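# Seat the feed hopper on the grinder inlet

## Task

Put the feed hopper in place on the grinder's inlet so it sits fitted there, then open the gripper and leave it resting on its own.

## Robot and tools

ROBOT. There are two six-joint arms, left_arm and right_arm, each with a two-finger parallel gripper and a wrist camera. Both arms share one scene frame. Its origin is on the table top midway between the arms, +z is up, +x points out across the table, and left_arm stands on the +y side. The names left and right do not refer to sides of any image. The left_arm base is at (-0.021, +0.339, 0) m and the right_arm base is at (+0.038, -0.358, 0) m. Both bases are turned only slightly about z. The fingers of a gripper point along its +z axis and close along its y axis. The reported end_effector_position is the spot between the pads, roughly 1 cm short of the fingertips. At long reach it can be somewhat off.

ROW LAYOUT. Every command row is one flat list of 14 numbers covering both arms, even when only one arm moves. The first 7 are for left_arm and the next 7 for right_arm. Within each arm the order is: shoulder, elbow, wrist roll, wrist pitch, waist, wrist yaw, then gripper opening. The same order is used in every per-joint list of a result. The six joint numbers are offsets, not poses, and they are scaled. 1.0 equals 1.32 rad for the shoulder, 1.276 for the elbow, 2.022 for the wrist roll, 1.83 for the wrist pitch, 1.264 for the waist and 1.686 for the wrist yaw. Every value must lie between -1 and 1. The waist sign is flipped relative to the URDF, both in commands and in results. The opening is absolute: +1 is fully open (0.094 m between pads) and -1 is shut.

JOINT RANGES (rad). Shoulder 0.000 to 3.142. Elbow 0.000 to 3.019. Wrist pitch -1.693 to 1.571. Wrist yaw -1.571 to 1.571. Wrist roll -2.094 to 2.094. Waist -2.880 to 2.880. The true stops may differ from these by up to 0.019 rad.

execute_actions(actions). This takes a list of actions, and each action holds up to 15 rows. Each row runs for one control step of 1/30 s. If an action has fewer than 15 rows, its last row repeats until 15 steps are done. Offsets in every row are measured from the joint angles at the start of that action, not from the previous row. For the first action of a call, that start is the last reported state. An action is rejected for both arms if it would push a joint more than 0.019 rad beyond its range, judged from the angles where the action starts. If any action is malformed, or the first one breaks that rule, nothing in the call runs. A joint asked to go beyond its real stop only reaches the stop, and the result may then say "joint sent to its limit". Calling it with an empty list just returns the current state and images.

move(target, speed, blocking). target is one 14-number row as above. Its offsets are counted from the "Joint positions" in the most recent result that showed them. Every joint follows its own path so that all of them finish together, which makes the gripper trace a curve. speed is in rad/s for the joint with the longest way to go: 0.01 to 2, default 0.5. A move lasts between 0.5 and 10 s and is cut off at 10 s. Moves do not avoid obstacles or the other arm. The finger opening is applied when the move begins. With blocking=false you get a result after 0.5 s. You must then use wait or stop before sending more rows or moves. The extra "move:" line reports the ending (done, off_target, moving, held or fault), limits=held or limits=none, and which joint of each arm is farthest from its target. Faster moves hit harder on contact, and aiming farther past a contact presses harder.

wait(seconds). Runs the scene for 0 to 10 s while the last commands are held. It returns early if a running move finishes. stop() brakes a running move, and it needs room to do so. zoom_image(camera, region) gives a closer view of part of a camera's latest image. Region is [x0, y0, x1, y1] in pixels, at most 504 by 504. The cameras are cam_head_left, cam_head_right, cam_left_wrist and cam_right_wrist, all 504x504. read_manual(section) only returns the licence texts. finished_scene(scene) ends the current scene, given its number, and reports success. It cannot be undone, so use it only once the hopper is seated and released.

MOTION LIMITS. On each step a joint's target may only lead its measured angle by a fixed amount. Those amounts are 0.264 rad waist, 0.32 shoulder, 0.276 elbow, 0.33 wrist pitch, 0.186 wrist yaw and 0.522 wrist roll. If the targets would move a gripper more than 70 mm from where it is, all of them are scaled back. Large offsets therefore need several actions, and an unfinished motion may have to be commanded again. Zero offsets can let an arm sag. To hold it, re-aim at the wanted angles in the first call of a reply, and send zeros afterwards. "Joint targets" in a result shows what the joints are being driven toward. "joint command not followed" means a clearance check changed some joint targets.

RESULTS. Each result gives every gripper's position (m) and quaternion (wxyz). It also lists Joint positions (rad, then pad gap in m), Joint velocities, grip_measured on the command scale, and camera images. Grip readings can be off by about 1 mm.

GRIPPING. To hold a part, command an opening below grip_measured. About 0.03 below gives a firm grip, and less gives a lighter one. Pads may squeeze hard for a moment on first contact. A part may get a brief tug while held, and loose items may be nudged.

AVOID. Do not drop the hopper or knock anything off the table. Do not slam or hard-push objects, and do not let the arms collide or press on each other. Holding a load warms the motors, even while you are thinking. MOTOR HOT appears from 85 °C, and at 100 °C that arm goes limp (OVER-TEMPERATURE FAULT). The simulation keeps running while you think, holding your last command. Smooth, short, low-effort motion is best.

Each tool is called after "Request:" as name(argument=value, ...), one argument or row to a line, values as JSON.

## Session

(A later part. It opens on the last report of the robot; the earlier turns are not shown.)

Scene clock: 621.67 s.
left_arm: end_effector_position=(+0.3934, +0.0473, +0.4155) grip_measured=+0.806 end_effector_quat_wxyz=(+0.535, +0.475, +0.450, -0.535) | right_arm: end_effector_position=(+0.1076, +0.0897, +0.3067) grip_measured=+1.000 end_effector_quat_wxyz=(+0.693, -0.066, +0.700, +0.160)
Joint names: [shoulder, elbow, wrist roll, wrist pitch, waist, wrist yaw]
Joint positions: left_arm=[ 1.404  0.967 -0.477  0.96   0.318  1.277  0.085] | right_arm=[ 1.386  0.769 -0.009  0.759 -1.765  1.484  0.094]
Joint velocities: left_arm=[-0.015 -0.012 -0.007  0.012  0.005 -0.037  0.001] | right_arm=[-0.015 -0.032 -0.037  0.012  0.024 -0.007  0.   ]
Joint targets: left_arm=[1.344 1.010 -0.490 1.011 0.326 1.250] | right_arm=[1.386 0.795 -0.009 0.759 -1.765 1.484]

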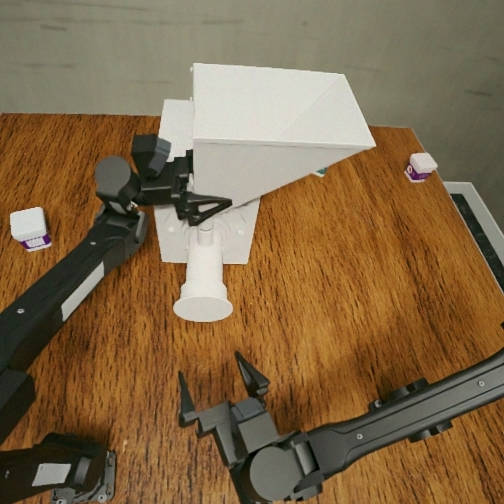

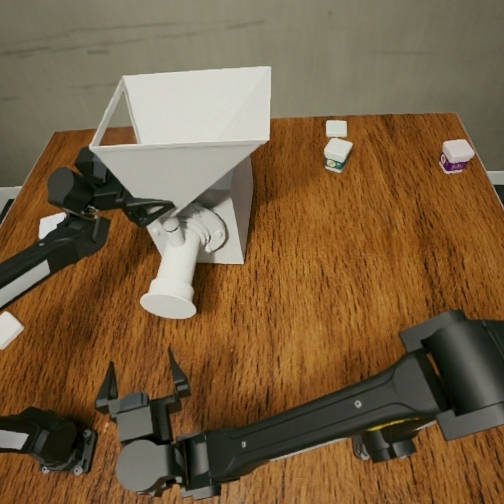

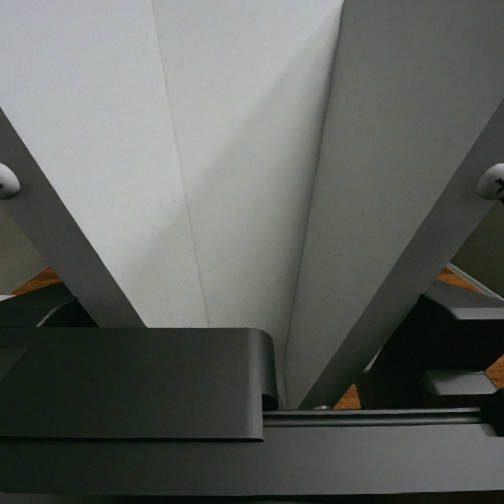

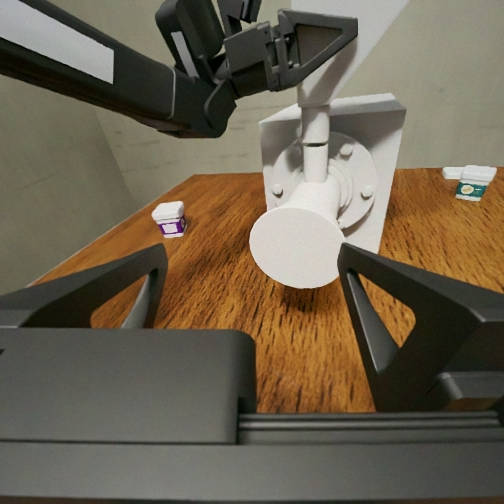

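Request:
execute_actions(
  actions=[
    [[-0.045,0.026,0,0.02,0.0105,-0.016,0.45,0,0.02,0,0,0,0,1]],
    [[-0.03,0.026,0,0.025,0.003,-0.014,0.45,0,0.02,0,0,0,0,1]],
  ],
)

Request:
zoom_image(
  camera="cam_right_wrist",
  region=[270,90,370,190],
)

Scene clock: 628.70 s.
left_arm: end_effector_position=(+0.3915, +0.0465, +0.4081) grip_measured=+0.806 end_effector_quat_wxyz=(+0.530, +0.472, +0.455, -0.538) | right_arm: end_effector_position=(+0.1076, +0.0897, +0.3067) grip_measured=+1.000 end_effector_quat_wxyz=(+0.693, -0.066, +0.700, +0.160)
Joint names: [shoulder, elbow, wrist roll, wrist pitch, waist, wrist yaw]
Joint positions: left_arm=[ 1.405  0.952 -0.479  0.961  0.32   1.276  0.085] | right_arm=[ 1.386  0.769 -0.009  0.759 -1.765  1.484  0.094]
Joint velocities: left_arm=[-0.005 -0.007 -0.007  0.002  0.015 -0.051  0.   ] | right_arm=[-0.015  0.002 -0.007  0.002  0.005 -0.022  0.   ]
Joint targets: left_arm=[1.364 0.989 -0.479 1.006 0.324 1.253] | right_arm=[1.386 0.795 -0.009 0.759 -1.765 1.484]

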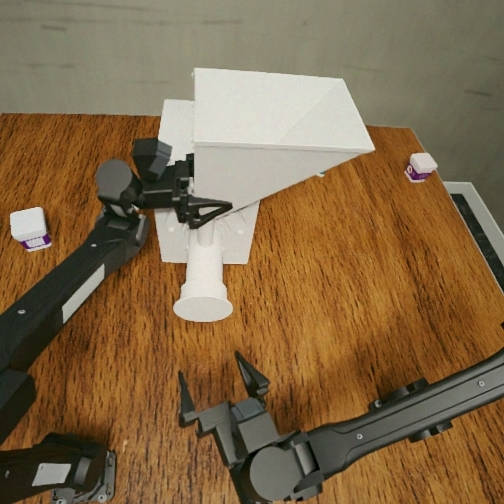

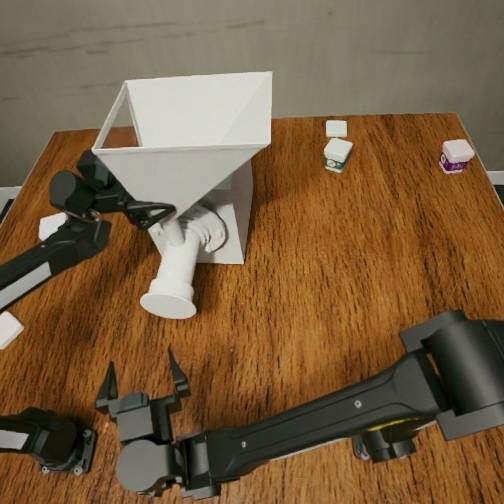

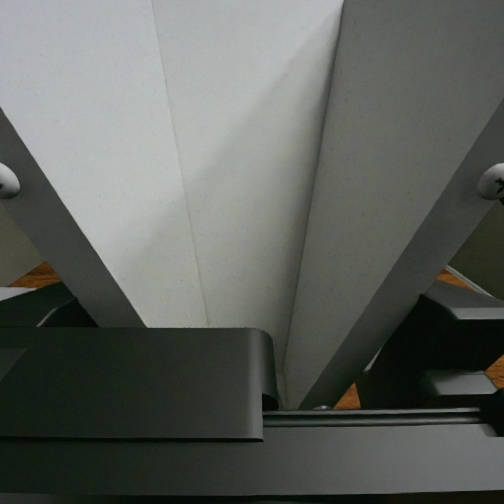

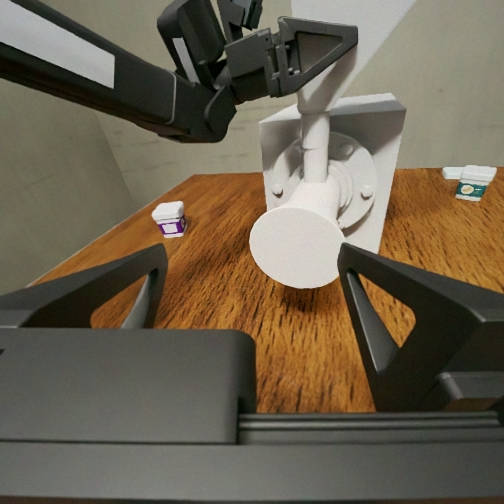

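Region (270, 90, 370, 190) of cam_right_wrist's 504x504 image, scaled by 5.040, with more detail than that image has.

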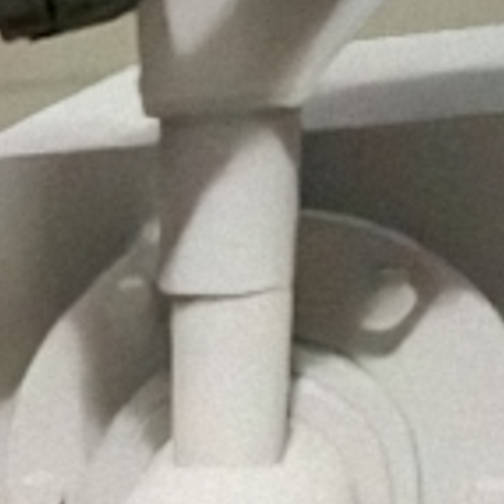

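Request:
execute_actions(
  actions=[
    [[-0.045,0.06,0.012,0.028,0.012,-0.016,0.45,0,0.02,0,0,0,0,1]],
    [[-0.03,0.035,0.005,0.025,0.008,-0.014,0.45,0,0.02,0,0,0,0,1]],
  ],
)

Request:
zoom_image(
  camera="cam_right_wrist",
  region=[270,90,370,190],
)

Scene clock: 636.20 s.
left_arm: end_effector_position=(+0.3908, +0.0458, +0.4083) grip_measured=+0.806 end_effector_quat_wxyz=(+0.532, +0.474, +0.452, -0.537) | right_arm: end_effector_position=(+0.1076, +0.0897, +0.3067) grip_measured=+1.000 end_effector_quat_wxyz=(+0.693, -0.066, +0.700, +0.160)
Joint names: [shoulder, elbow, wrist roll, wrist pitch, waist, wrist yaw]
Joint positions: left_arm=[ 1.405  0.952 -0.471  0.962  0.322  1.276  0.085] | right_arm=[ 1.386  0.769 -0.009  0.759 -1.765  1.484  0.094]
Joint velocities: left_arm=[-0.015 -0.002  0.037  0.012  0.015  0.007 -0.001] | right_arm=[ 0.005 -0.007 -0.022  0.007  0.015  0.051  0.   ]
Joint targets: left_arm=[1.365 0.997 -0.461 1.008 0.332 1.253] | right_arm=[1.386 0.795 -0.009 0.759 -1.765 1.484]

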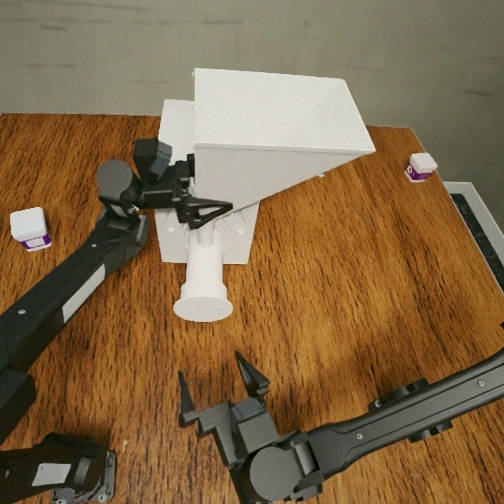

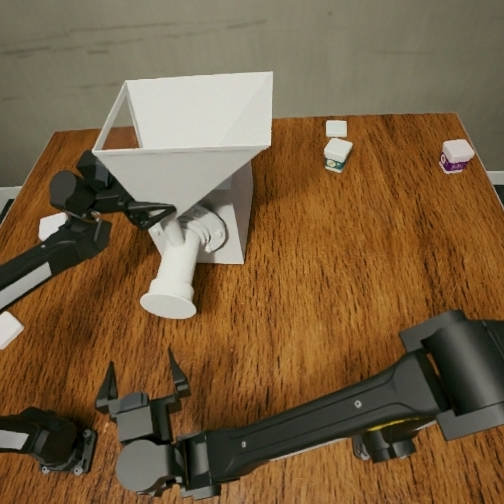

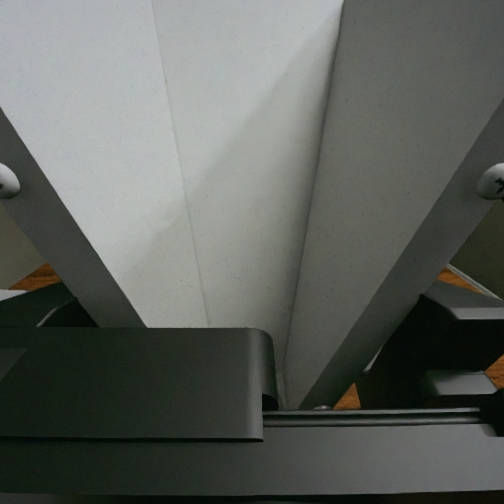

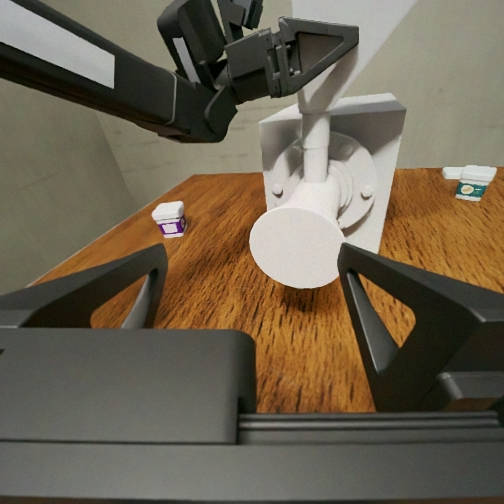

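Region (270, 90, 370, 190) of cam_right_wrist's 504x504 image, scaled by 5.040, with more detail than that image has.

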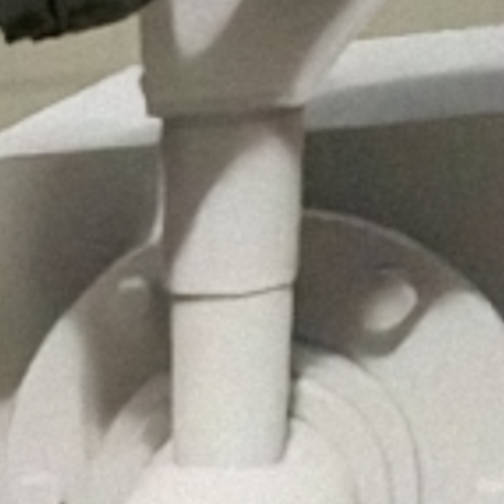

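Request:
execute_actions(
  actions=[
    [[-0.045,0.06,0.008,0.028,0.012,-0.016,0.45,0,0.02,0,0,0,0,1]],
    [[-0.026,0.028,0.005,0.025,0.006,-0.014,0.45,0,0.02,0,0,0,0,1]],
  ],
)

Request:
zoom_image(
  camera="cam_right_wrist",
  region=[270,90,370,190],
)

Request:
zoom_image(
  camera="cam_head_right",
  region=[150,205,200,255],
)

Scene clock: 642.90 s.
left_arm: end_effector_position=(+0.3905, +0.0451, +0.4081) grip_measured=+0.806 end_effector_quat_wxyz=(+0.533, +0.476, +0.451, -0.536) | right_arm: end_effector_position=(+0.1076, +0.0897, +0.3067) grip_measured=+1.000 end_effector_quat_wxyz=(+0.693, -0.066, +0.700, +0.160)
Joint names: [shoulder, elbow, wrist roll, wrist pitch, waist, wrist yaw]
Joint positions: left_arm=[ 1.406  0.952 -0.467  0.964  0.324  1.276  0.085] | right_arm=[ 1.386  0.769 -0.009  0.759 -1.765  1.484  0.094]
Joint velocities: left_arm=[-0.015 -0.002 -0.022 -0.002  0.005 -0.007  0.   ] | right_arm=[ 0.005 -0.002 -0.007  0.002  0.005 -0.037  0.   ]
Joint targets: left_arm=[1.371 0.988 -0.457 1.009 0.331 1.253] | right_arm=[1.386 0.795 -0.009 0.759 -1.765 1.484]

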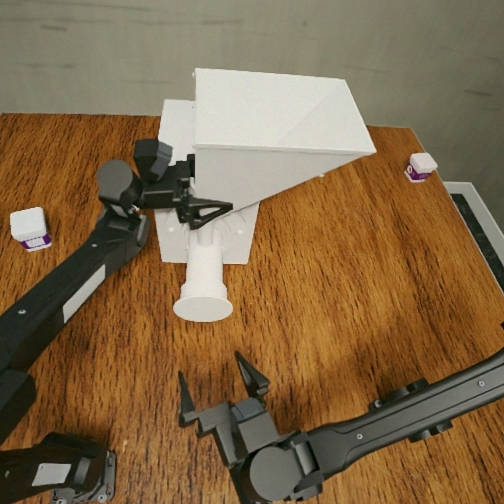

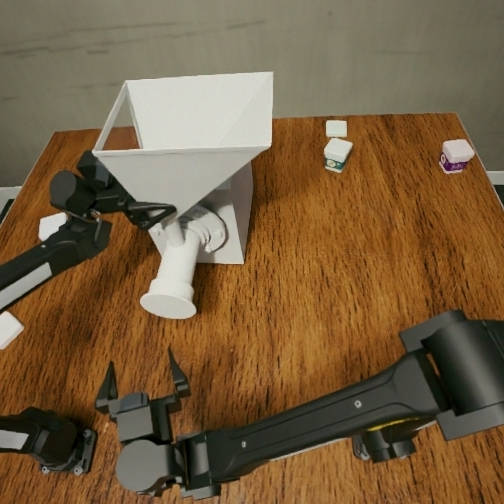

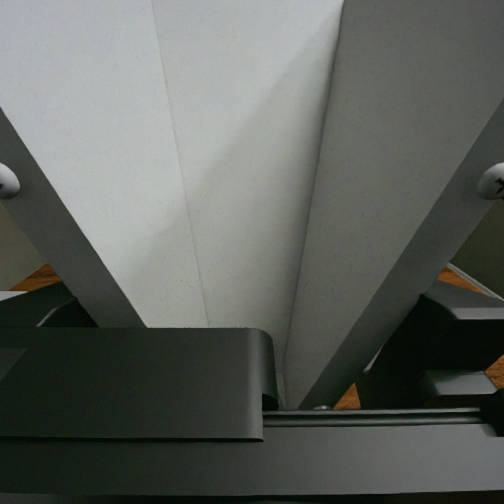

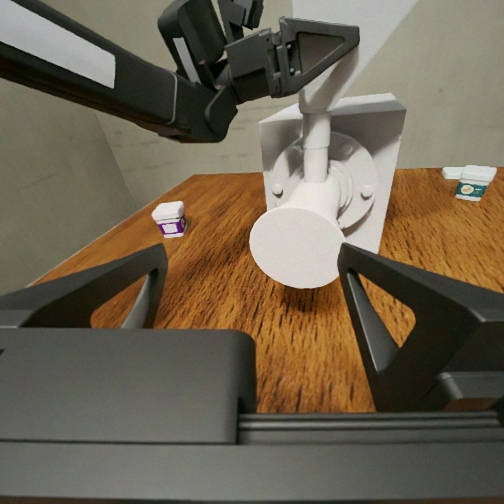

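Region (270, 90, 370, 190) of cam_right_wrist's 504x504 image, scaled by 5.040, with more detail than that image has.

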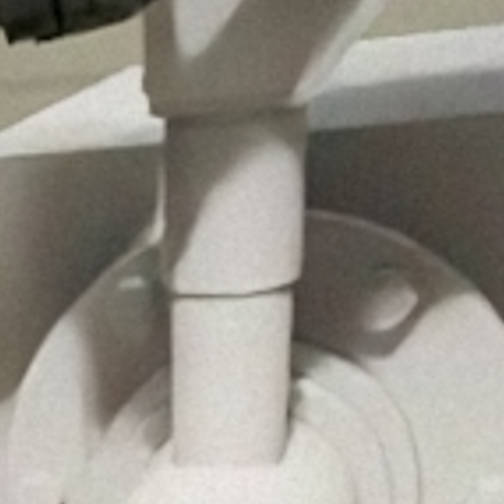

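Region (150, 205, 200, 255) of cam_head_right's 504x504 image, scaled by 10.080, with more detail than that image has.

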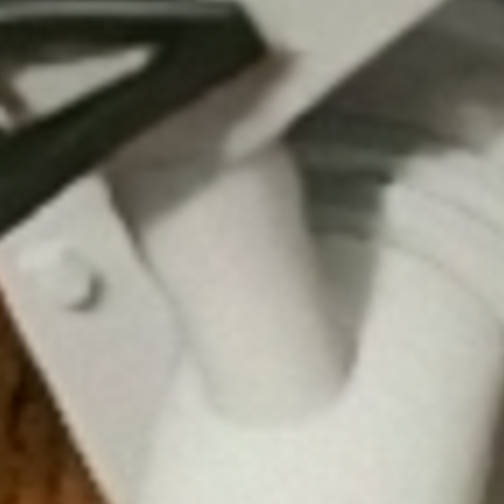

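Request:
execute_actions(
  actions=[
    [[-0.04,0.06,0.012,0.026,0.004,-0.016,0.45,0,0.02,0,0,0,0,1]],
    [[-0.026,0.04,0.008,0.022,0.004,-0.014,0.45,0,0.02,0,0,0,0,1]],
    [[-0.04,0.06,0.012,0.026,0.004,-0.016,0.45,0,0.02,0,0,0,0,1]],
    [[-0.024,0.035,0.008,0.022,0.004,-0.014,0.45,0,0.02,0,0,0,0,1]],
  ],
)

Request:
zoom_image(
  camera="cam_right_wrist",
  region=[270,90,370,190],
)

Scene clock: 659.60 s.
left_arm: end_effector_position=(+0.3905, +0.0451, +0.4081) grip_measured=+0.806 end_effector_quat_wxyz=(+0.533, +0.476, +0.451, -0.536) | right_arm: end_effector_position=(+0.1076, +0.0897, +0.3067) grip_measured=+1.000 end_effector_quat_wxyz=(+0.693, -0.066, +0.700, +0.160)
Joint names: [shoulder, elbow, wrist roll, wrist pitch, waist, wrist yaw]
Joint positions: left_arm=[ 1.406  0.952 -0.467  0.964  0.324  1.276  0.085] | right_arm=[ 1.386  0.769 -0.009  0.759 -1.765  1.484  0.094]
Joint velocities: left_arm=[-0.005 -0.007 -0.022 -0.007  0.005  0.007  0.   ] | right_arm=[-0.015  0.007 -0.007  0.007  0.015 -0.007  0.   ]
Joint targets: left_arm=[1.374 0.997 -0.451 1.004 0.329 1.253] | right_arm=[1.386 0.795 -0.009 0.759 -1.765 1.484]

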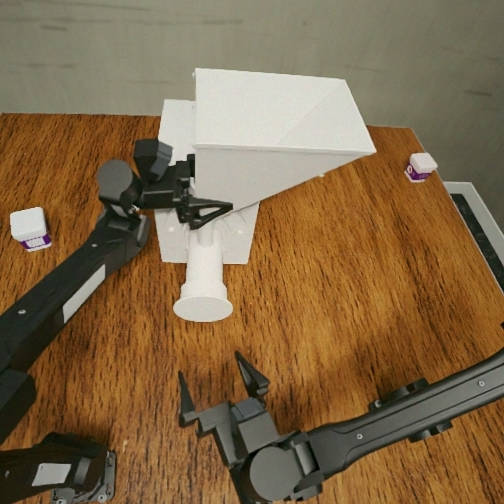

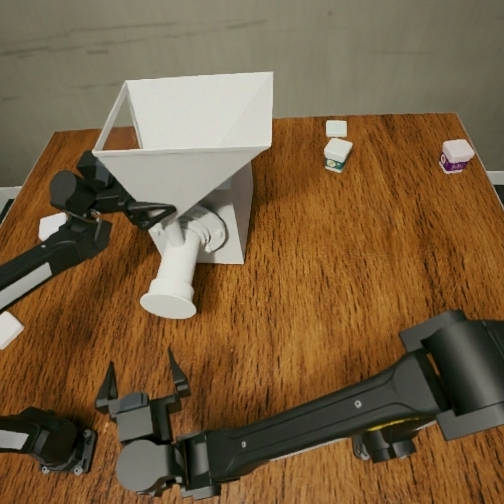

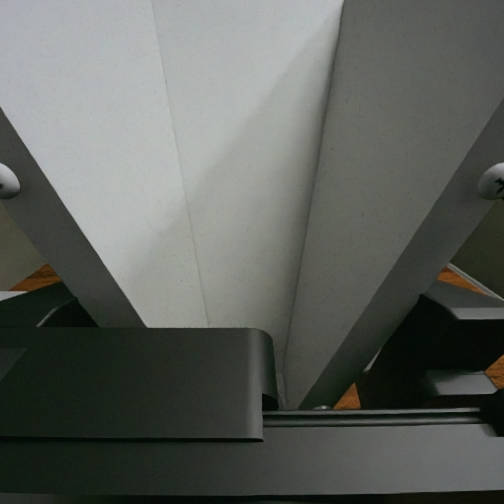

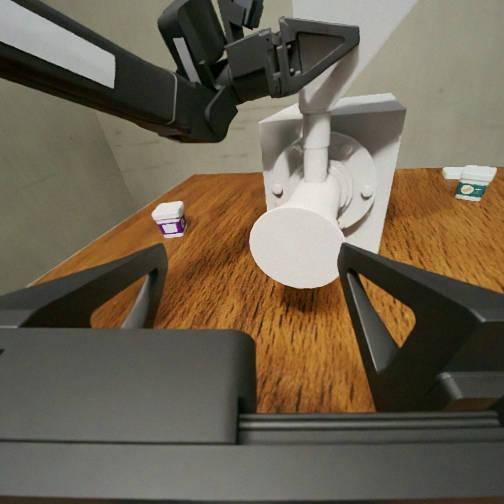

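Region (270, 90, 370, 190) of cam_right_wrist's 504x504 image, scaled by 5.040, with more detail than that image has.

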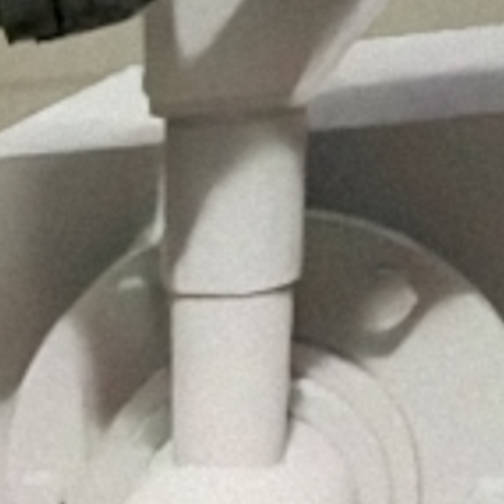

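Use the outward slide (shoulder forward, elbow up).

Request:
execute_actions(
  actions=[
    [[-0.025,0.082,0.004,0.02,0,-0.014,0.45,0,0.02,0,0,0,0,1]],
    [[-0.025,0.05,0.004,0.02,0,-0.014,0.45,0,0.02,0,0,0,0,1]],
  ],
)

Request:
zoom_image(
  camera="cam_right_wrist",
  region=[270,90,370,190],
)

Scene clock: 666.97 s.
left_arm: end_effector_position=(+0.3905, +0.0451, +0.4081) grip_measured=+0.806 end_effector_quat_wxyz=(+0.533, +0.476, +0.451, -0.536) | right_arm: end_effector_position=(+0.1076, +0.0897, +0.3067) grip_measured=+1.000 end_effector_quat_wxyz=(+0.693, -0.066, +0.700, +0.160)
Joint names: [shoulder, elbow, wrist roll, wrist pitch, waist, wrist yaw]
Joint positions: left_arm=[ 1.406  0.952 -0.467  0.964  0.324  1.276  0.085] | right_arm=[ 1.386  0.769 -0.009  0.759 -1.765  1.484  0.094]
Joint velocities: left_arm=[-0.015  0.002 -0.081  0.012 -0.015 -0.037 -0.   ] | right_arm=[-0.005 -0.002 -0.051 -0.002  0.015 -0.022  0.   ]
Joint targets: left_arm=[1.373 1.016 -0.459 1.000 0.324 1.253] | right_arm=[1.386 0.795 -0.009 0.759 -1.765 1.484]

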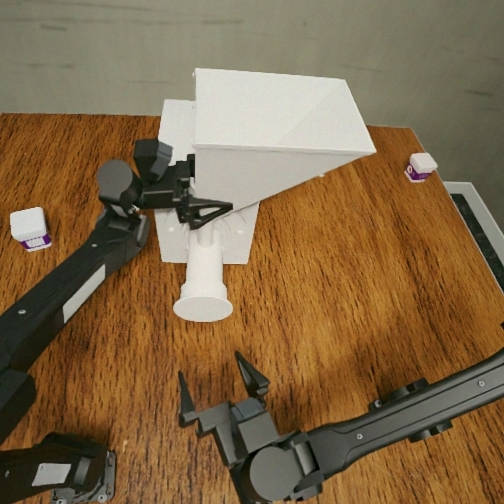

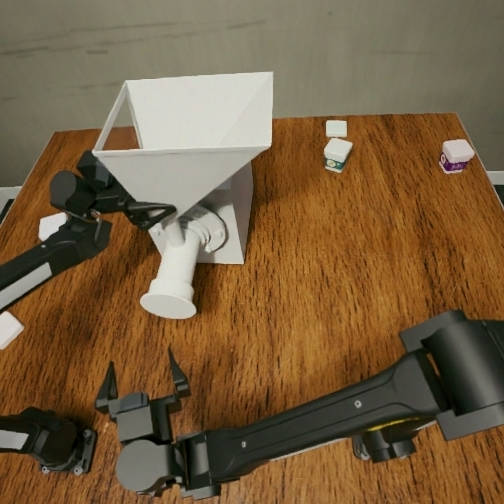

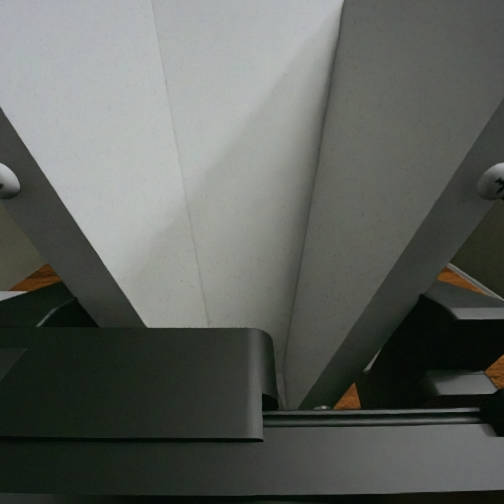

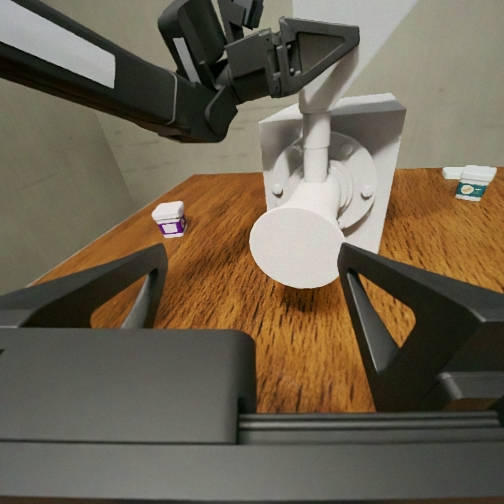

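Region (270, 90, 370, 190) of cam_right_wrist's 504x504 image, scaled by 5.040, with more detail than that image has.

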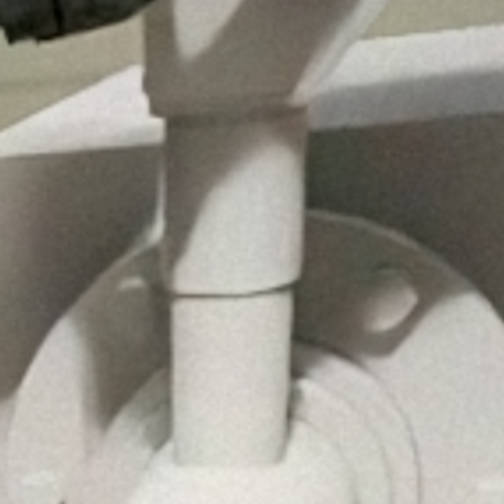

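Request:
execute_actions(
  actions=[
    [[-0.045,0.05,0,0.017,0,-0.014,0.45,-0.44,-0.23,0,-0.13,0,0,1]],
    [[-0.045,0.05,0,0.017,0,-0.014,0.45,0,0.02,0,0,0.5,-0.58,1]],
    [[-0.045,0.05,0,0.017,0,-0.014,0.45,0,0.02,0,0,0.5,-0.58,1]],
    [[-0.045,0.05,0,0.017,0,-0.014,0.45,0,0.02,0,0,0.5,-0.58,1]],
  ],
)

Scene clock: 693.87 s.
left_arm: end_effector_position=(+0.3905, +0.0451, +0.4081) grip_measured=+0.806 end_effector_quat_wxyz=(+0.532, +0.476, +0.451, -0.536) | right_arm: end_effector_position=(+0.3150, -0.2181, +0.3484) grip_measured=+1.000 end_effector_quat_wxyz=(+0.611, -0.490, +0.496, +0.375)
Joint names: [shoulder, elbow, wrist roll, wrist pitch, waist, wrist yaw]
Joint positions: left_arm=[ 1.406  0.952 -0.468  0.964  0.324  1.276  0.085] | right_arm=[ 0.785  0.468 -0.008  0.54   0.155 -1.441  0.094]
Joint velocities: left_arm=[-0.015  0.002 -0.037  0.017  0.015 -0.037 -0.   ] | right_arm=[ 0.005  0.002  0.037  0.002 -0.073 -0.007  0.   ]
Joint targets: left_arm=[1.346 1.016 -0.468 0.995 0.324 1.253] | right_arm=[0.785 0.494 -0.008 0.540 0.147 -1.444]

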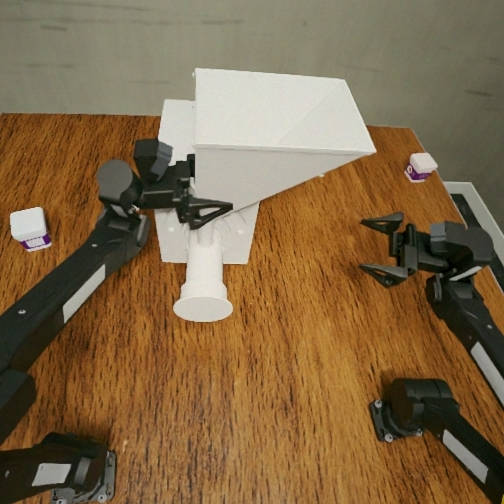

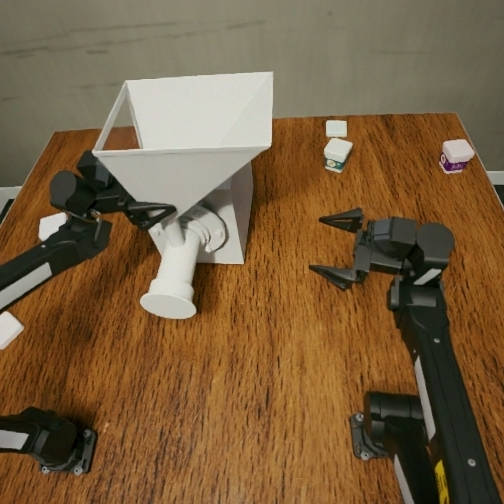

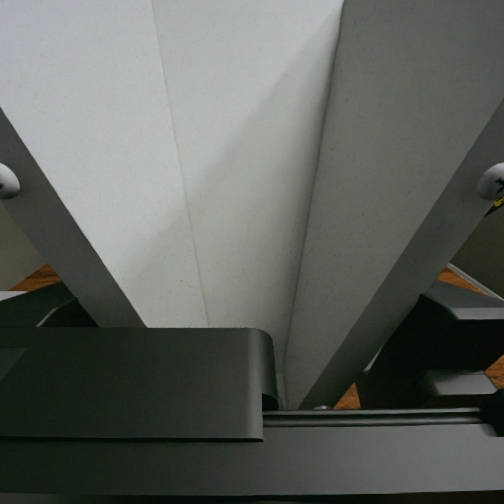

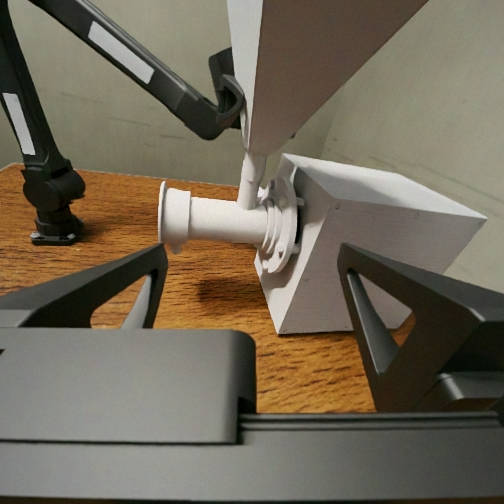

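Request:
zoom_image(
  camera="cam_right_wrist",
  region=[210,130,300,220],
)

Region (210, 130, 300, 220) of cam_right_wrist's 504x504 image, scaled by 5.600, with more detail than that image has.

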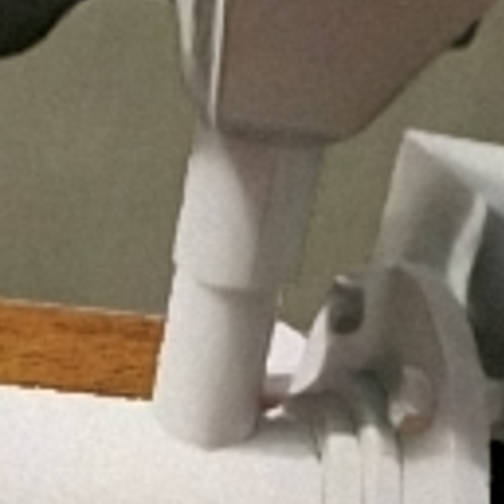

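Request:
execute_actions(
  actions=[
    [[-0.055,0.06,-0.013,0.03,0,-0.014,0.45,0,0.02,0,0,0,0,1]],
    [[-0.045,0.024,0,0.02,0,-0.014,0.45,0,0.02,0,0,0,0,1]],
  ],
)

Request:
zoom_image(
  camera="cam_right_wrist",
  region=[210,130,300,220],
)

Scene clock: 703.43 s.
left_arm: end_effector_position=(+0.3901, +0.0453, +0.4066) grip_measured=+0.806 end_effector_quat_wxyz=(+0.530, +0.472, +0.454, -0.539) | right_arm: end_effector_position=(+0.3146, -0.2175, +0.3484) grip_measured=+1.000 end_effector_quat_wxyz=(+0.611, -0.491, +0.495, +0.376)
Joint names: [shoulder, elbow, wrist roll, wrist pitch, waist, wrist yaw]
Joint positions: left_arm=[ 1.406  0.948 -0.478  0.966  0.324  1.275  0.085] | right_arm=[ 0.785  0.468 -0.008  0.54   0.153 -1.441  0.094]
Joint velocities: left_arm=[-0.005 -0.017  0.066  0.012  0.015 -0.022 -0.   ] | right_arm=[-0.024 -0.012 -0.022 -0.007  0.024  0.022  0.   ]
Joint targets: left_arm=[1.346 0.982 -0.483 1.003 0.324 1.253] | right_arm=[0.785 0.494 -0.008 0.540 0.153 -1.441]

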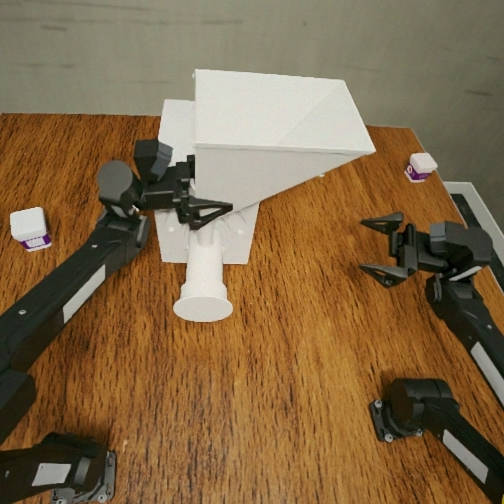

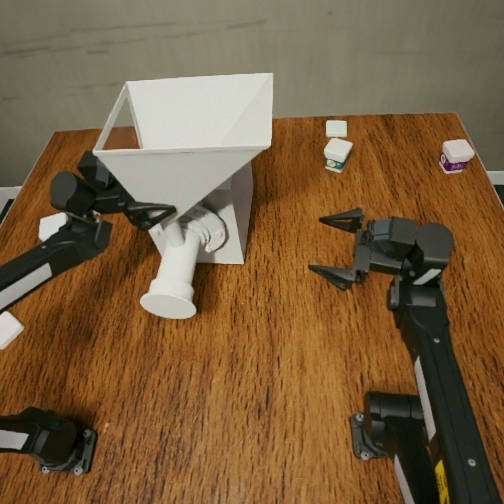

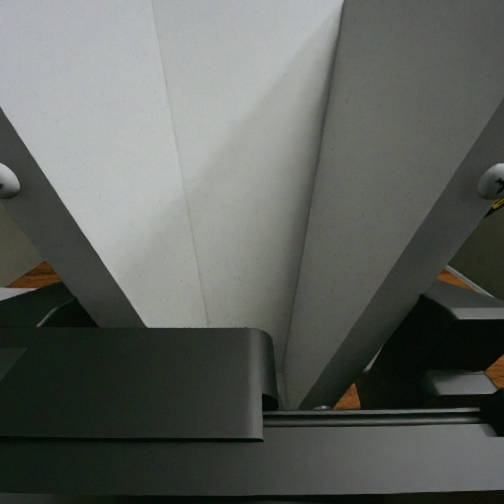

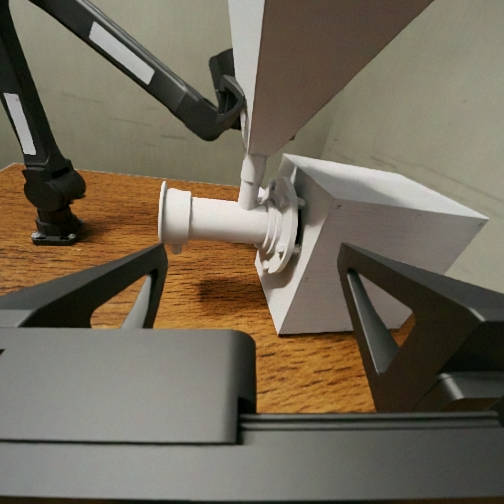

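Region (210, 130, 300, 220) of cam_right_wrist's 504x504 image, scaled by 5.600, with more detail than that image has.

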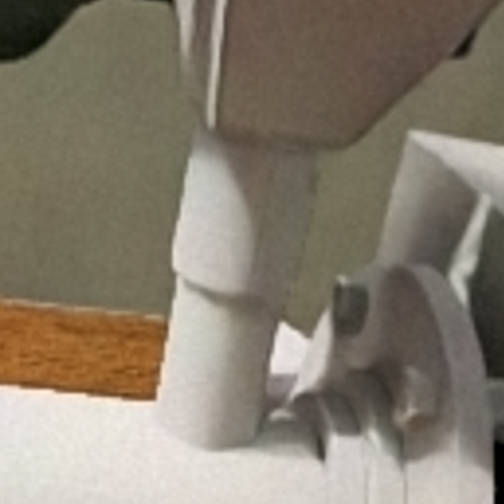

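Appears to be entering.

Request:
execute_actions(
  actions=[
    [[-0.04,0.015,-0.004,0.028,0,-0.014,0.45,0,0.02,0,0,0,0,1]],
    [[-0.025,0.015,0,0.032,0,-0.014,0.45,0,0.02,0,0,0,0,1]],
  ],
)

Request:
zoom_image(
  camera="cam_right_wrist",
  region=[210,130,300,220],
)

Scene clock: 711.27 s.
left_arm: end_effector_position=(+0.3916, +0.0454, +0.3910) grip_measured=+0.806 end_effector_quat_wxyz=(+0.531, +0.468, +0.458, -0.537) | right_arm: end_effector_position=(+0.3146, -0.2175, +0.3484) grip_measured=+1.000 end_effector_quat_wxyz=(+0.611, -0.491, +0.495, +0.376)
Joint names: [shoulder, elbow, wrist roll, wrist pitch, waist, wrist yaw]
Joint positions: left_arm=[ 1.421  0.922 -0.464  0.988  0.324  1.265  0.085] | right_arm=[ 0.785  0.468 -0.008  0.54   0.153 -1.441  0.094]
Joint velocities: left_arm=[-0.015  0.007  0.022  0.002 -0.005  0.007 -0.   ] | right_arm=[ 0.005 -0.017 -0.037  0.012  0.005  0.037  0.   ]
Joint targets: left_arm=[1.373 0.958 -0.470 1.033 0.324 1.245] | right_arm=[0.785 0.494 -0.008 0.540 0.153 -1.441]

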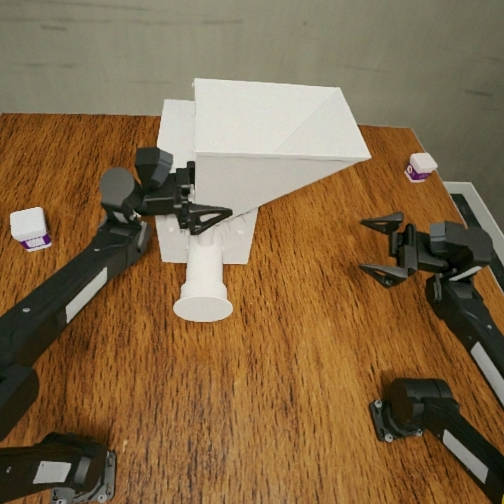

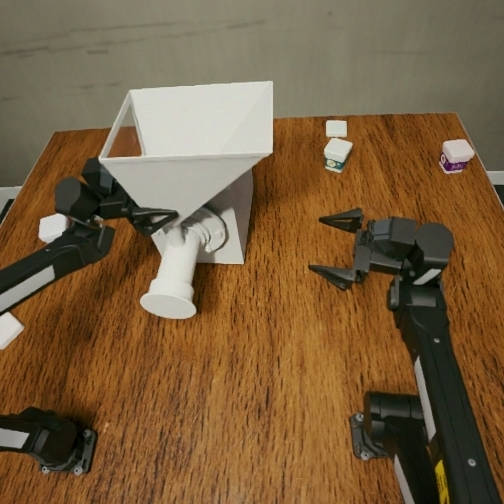

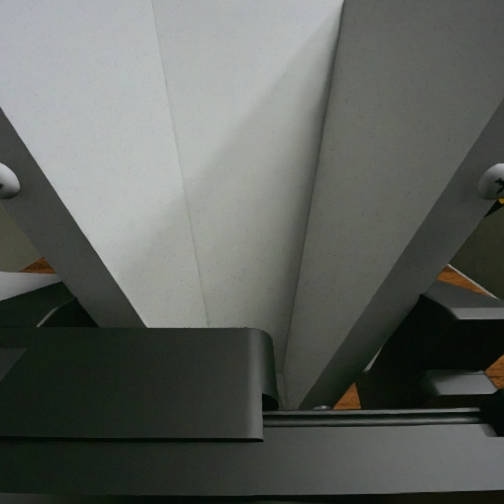

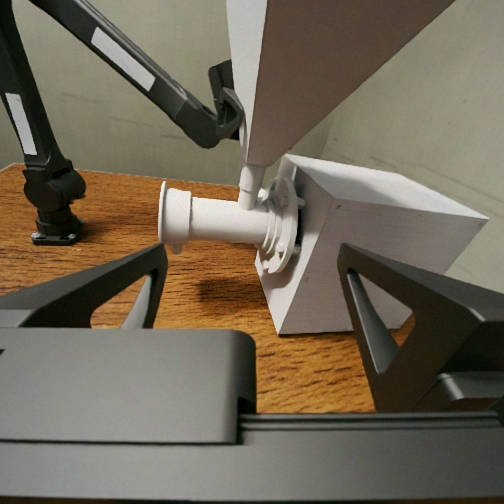

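Region (210, 130, 300, 220) of cam_right_wrist's 504x504 image, scaled by 5.600, with more detail than that image has.

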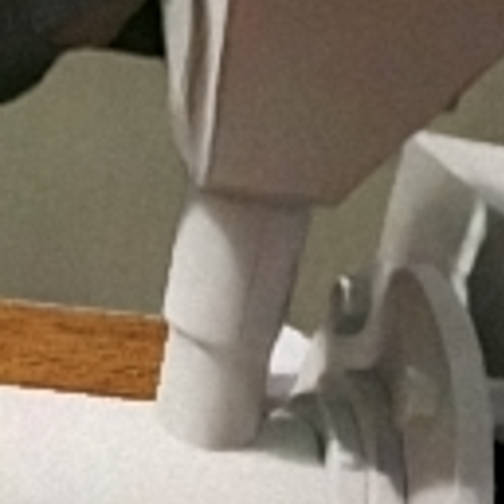

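Request:
execute_actions(
  actions=[
    [[-0.025,0.015,0.003,0.035,0,-0.012,0.45,0,0.02,0,0,0,0,1]],
    [[-0.025,0.015,0.003,0.035,0,-0.012,0.45,0,0.02,0,0,0,0,1]],
    [[-0.022,0.013,0.003,0.03,0,-0.012,0.45,0,0.02,0,0,0,0,1]],
  ],
)

Request:
zoom_image(
  camera="cam_right_wrist",
  region=[210,130,300,220],
)

Scene clock: 719.43 s.
left_arm: end_effector_position=(+0.3938, +0.0447, +0.3594) grip_measured=+0.806 end_effector_quat_wxyz=(+0.528, +0.465, +0.466, -0.536) | right_arm: end_effector_position=(+0.3146, -0.2175, +0.3484) grip_measured=+1.000 end_effector_quat_wxyz=(+0.611, -0.491, +0.495, +0.376)
Joint names: [shoulder, elbow, wrist roll, wrist pitch, waist, wrist yaw]
Joint positions: left_arm=[ 1.463  0.88  -0.441  1.035  0.324  1.258  0.085] | right_arm=[ 0.785  0.468 -0.008  0.54   0.153 -1.441  0.094]
Joint velocities: left_arm=[-0.005  0.012  0.051 -0.002  0.005 -0.022 -0.   ] | right_arm=[-0.005 -0.007  0.066 -0.007  0.015  0.037  0.   ]
Joint targets: left_arm=[1.417 0.910 -0.442 1.079 0.324 1.241] | right_arm=[0.785 0.494 -0.008 0.540 0.153 -1.441]

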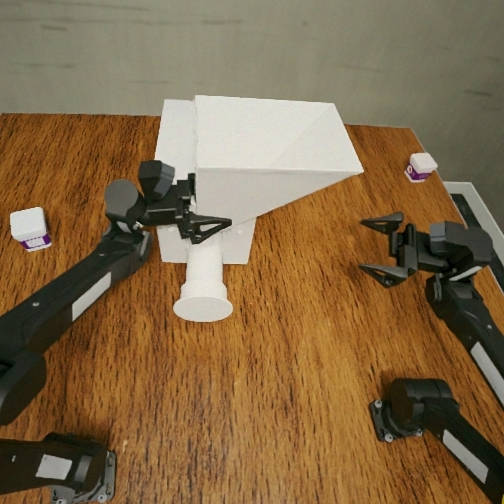

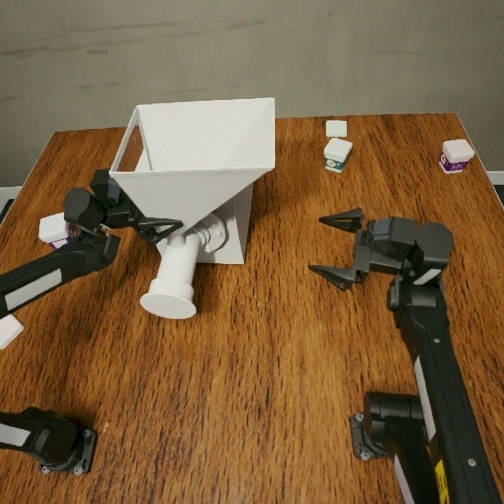

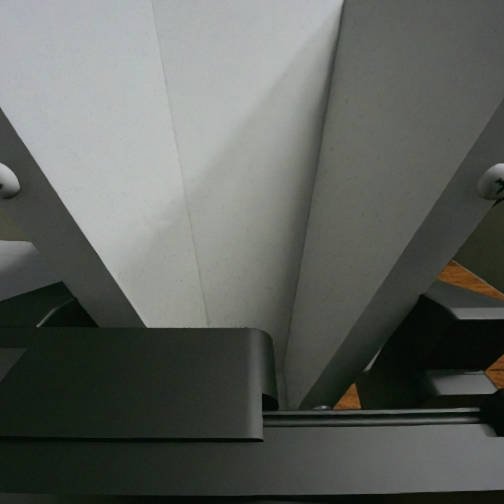

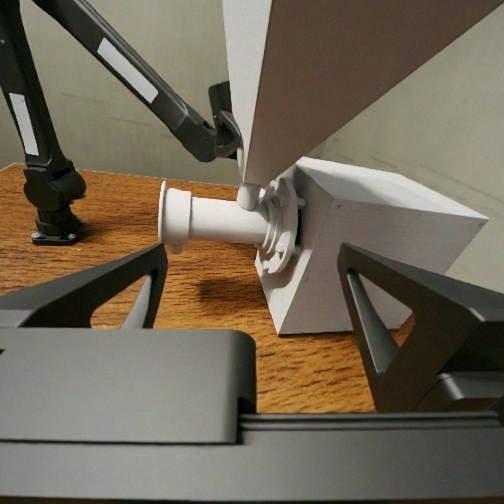

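Region (210, 130, 300, 220) of cam_right_wrist's 504x504 image, scaled by 5.600, with more detail than that image has.

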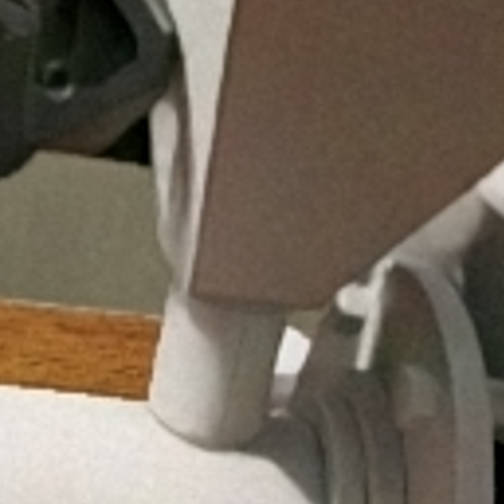

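Request:
execute_actions(
  actions=[
    [[-0.02,0.013,0,0.022,0,-0.01,0.45,0,0.02,0,0,0,0,1]],
    [[-0.01,0.01,0,0.012,0,-0.005,0.45,0,0.02,0,0,0,0,1]],
    [[-0.008,0.015,0,0.004,0,0,1,0,0.02,0,0,0,0,1]],
    [[-0.005,0.005,0,0.004,-0.06,0.045,1,0,0.02,0,0,0,0,1]],
    [[-0.005,0.015,0,0.004,-0.08,0.06,1,0,0.02,0,0,0,0,1]],
  ],
)

Scene clock: 731.30 s.
left_arm: end_effector_position=(+0.4082, +0.1191, +0.3472) grip_measured=+1.000 end_effector_quat_wxyz=(+0.517, +0.491, +0.482, -0.509) | right_arm: end_effector_position=(+0.3146, -0.2175, +0.3484) grip_measured=+1.000 end_effector_quat_wxyz=(+0.611, -0.491, +0.495, +0.376)
Joint names: [shoulder, elbow, wrist roll, wrist pitch, waist, wrist yaw]
Joint positions: left_arm=[ 1.456  0.876 -0.436  1.036  0.147  1.447  0.094] | right_arm=[ 0.785  0.468 -0.008  0.54   0.153 -1.441  0.094]
Joint velocities: left_arm=[-0.024  0.007  0.007  0.012  0.015 -0.022 -0.   ] | right_arm=[-0.005 -0.012 -0.007  0.012  0.015 -0.051  0.   ]
Joint targets: left_arm=[1.452 0.895 -0.436 1.043 0.155 1.445] | right_arm=[0.785 0.494 -0.008 0.540 0.153 -1.441]

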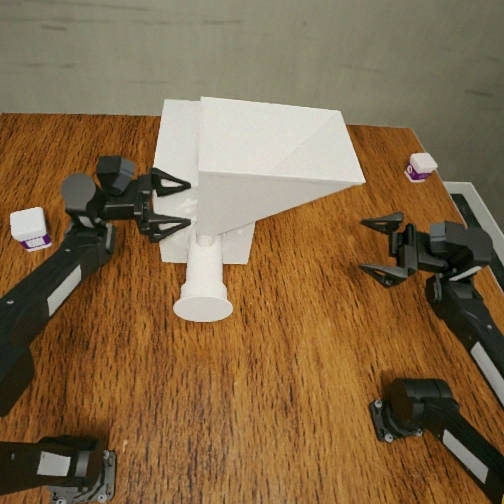

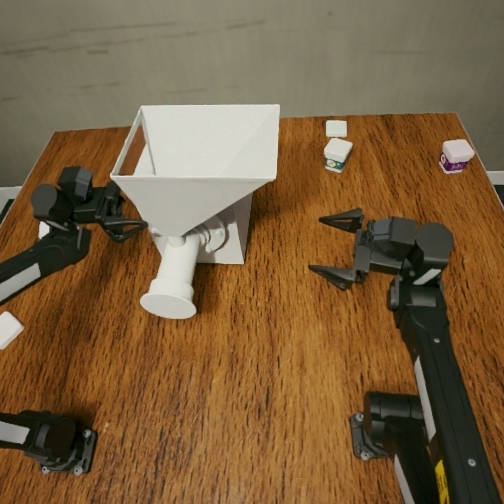

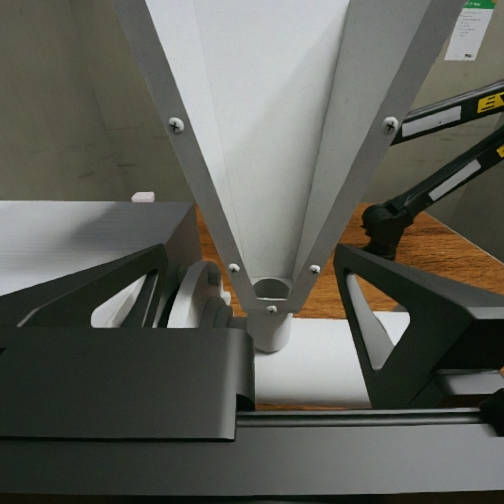

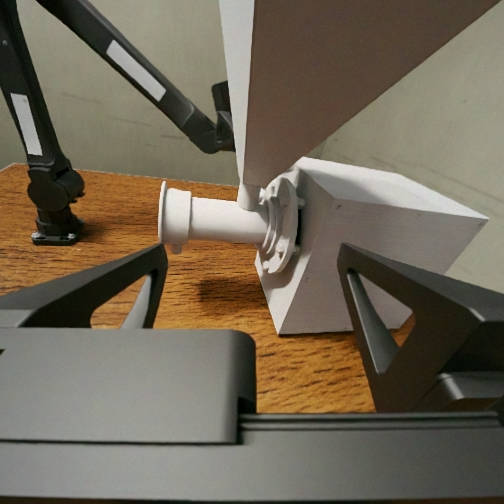

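Request:
finished_scene(
  scene=2,
)

The scene is finished: the task was done.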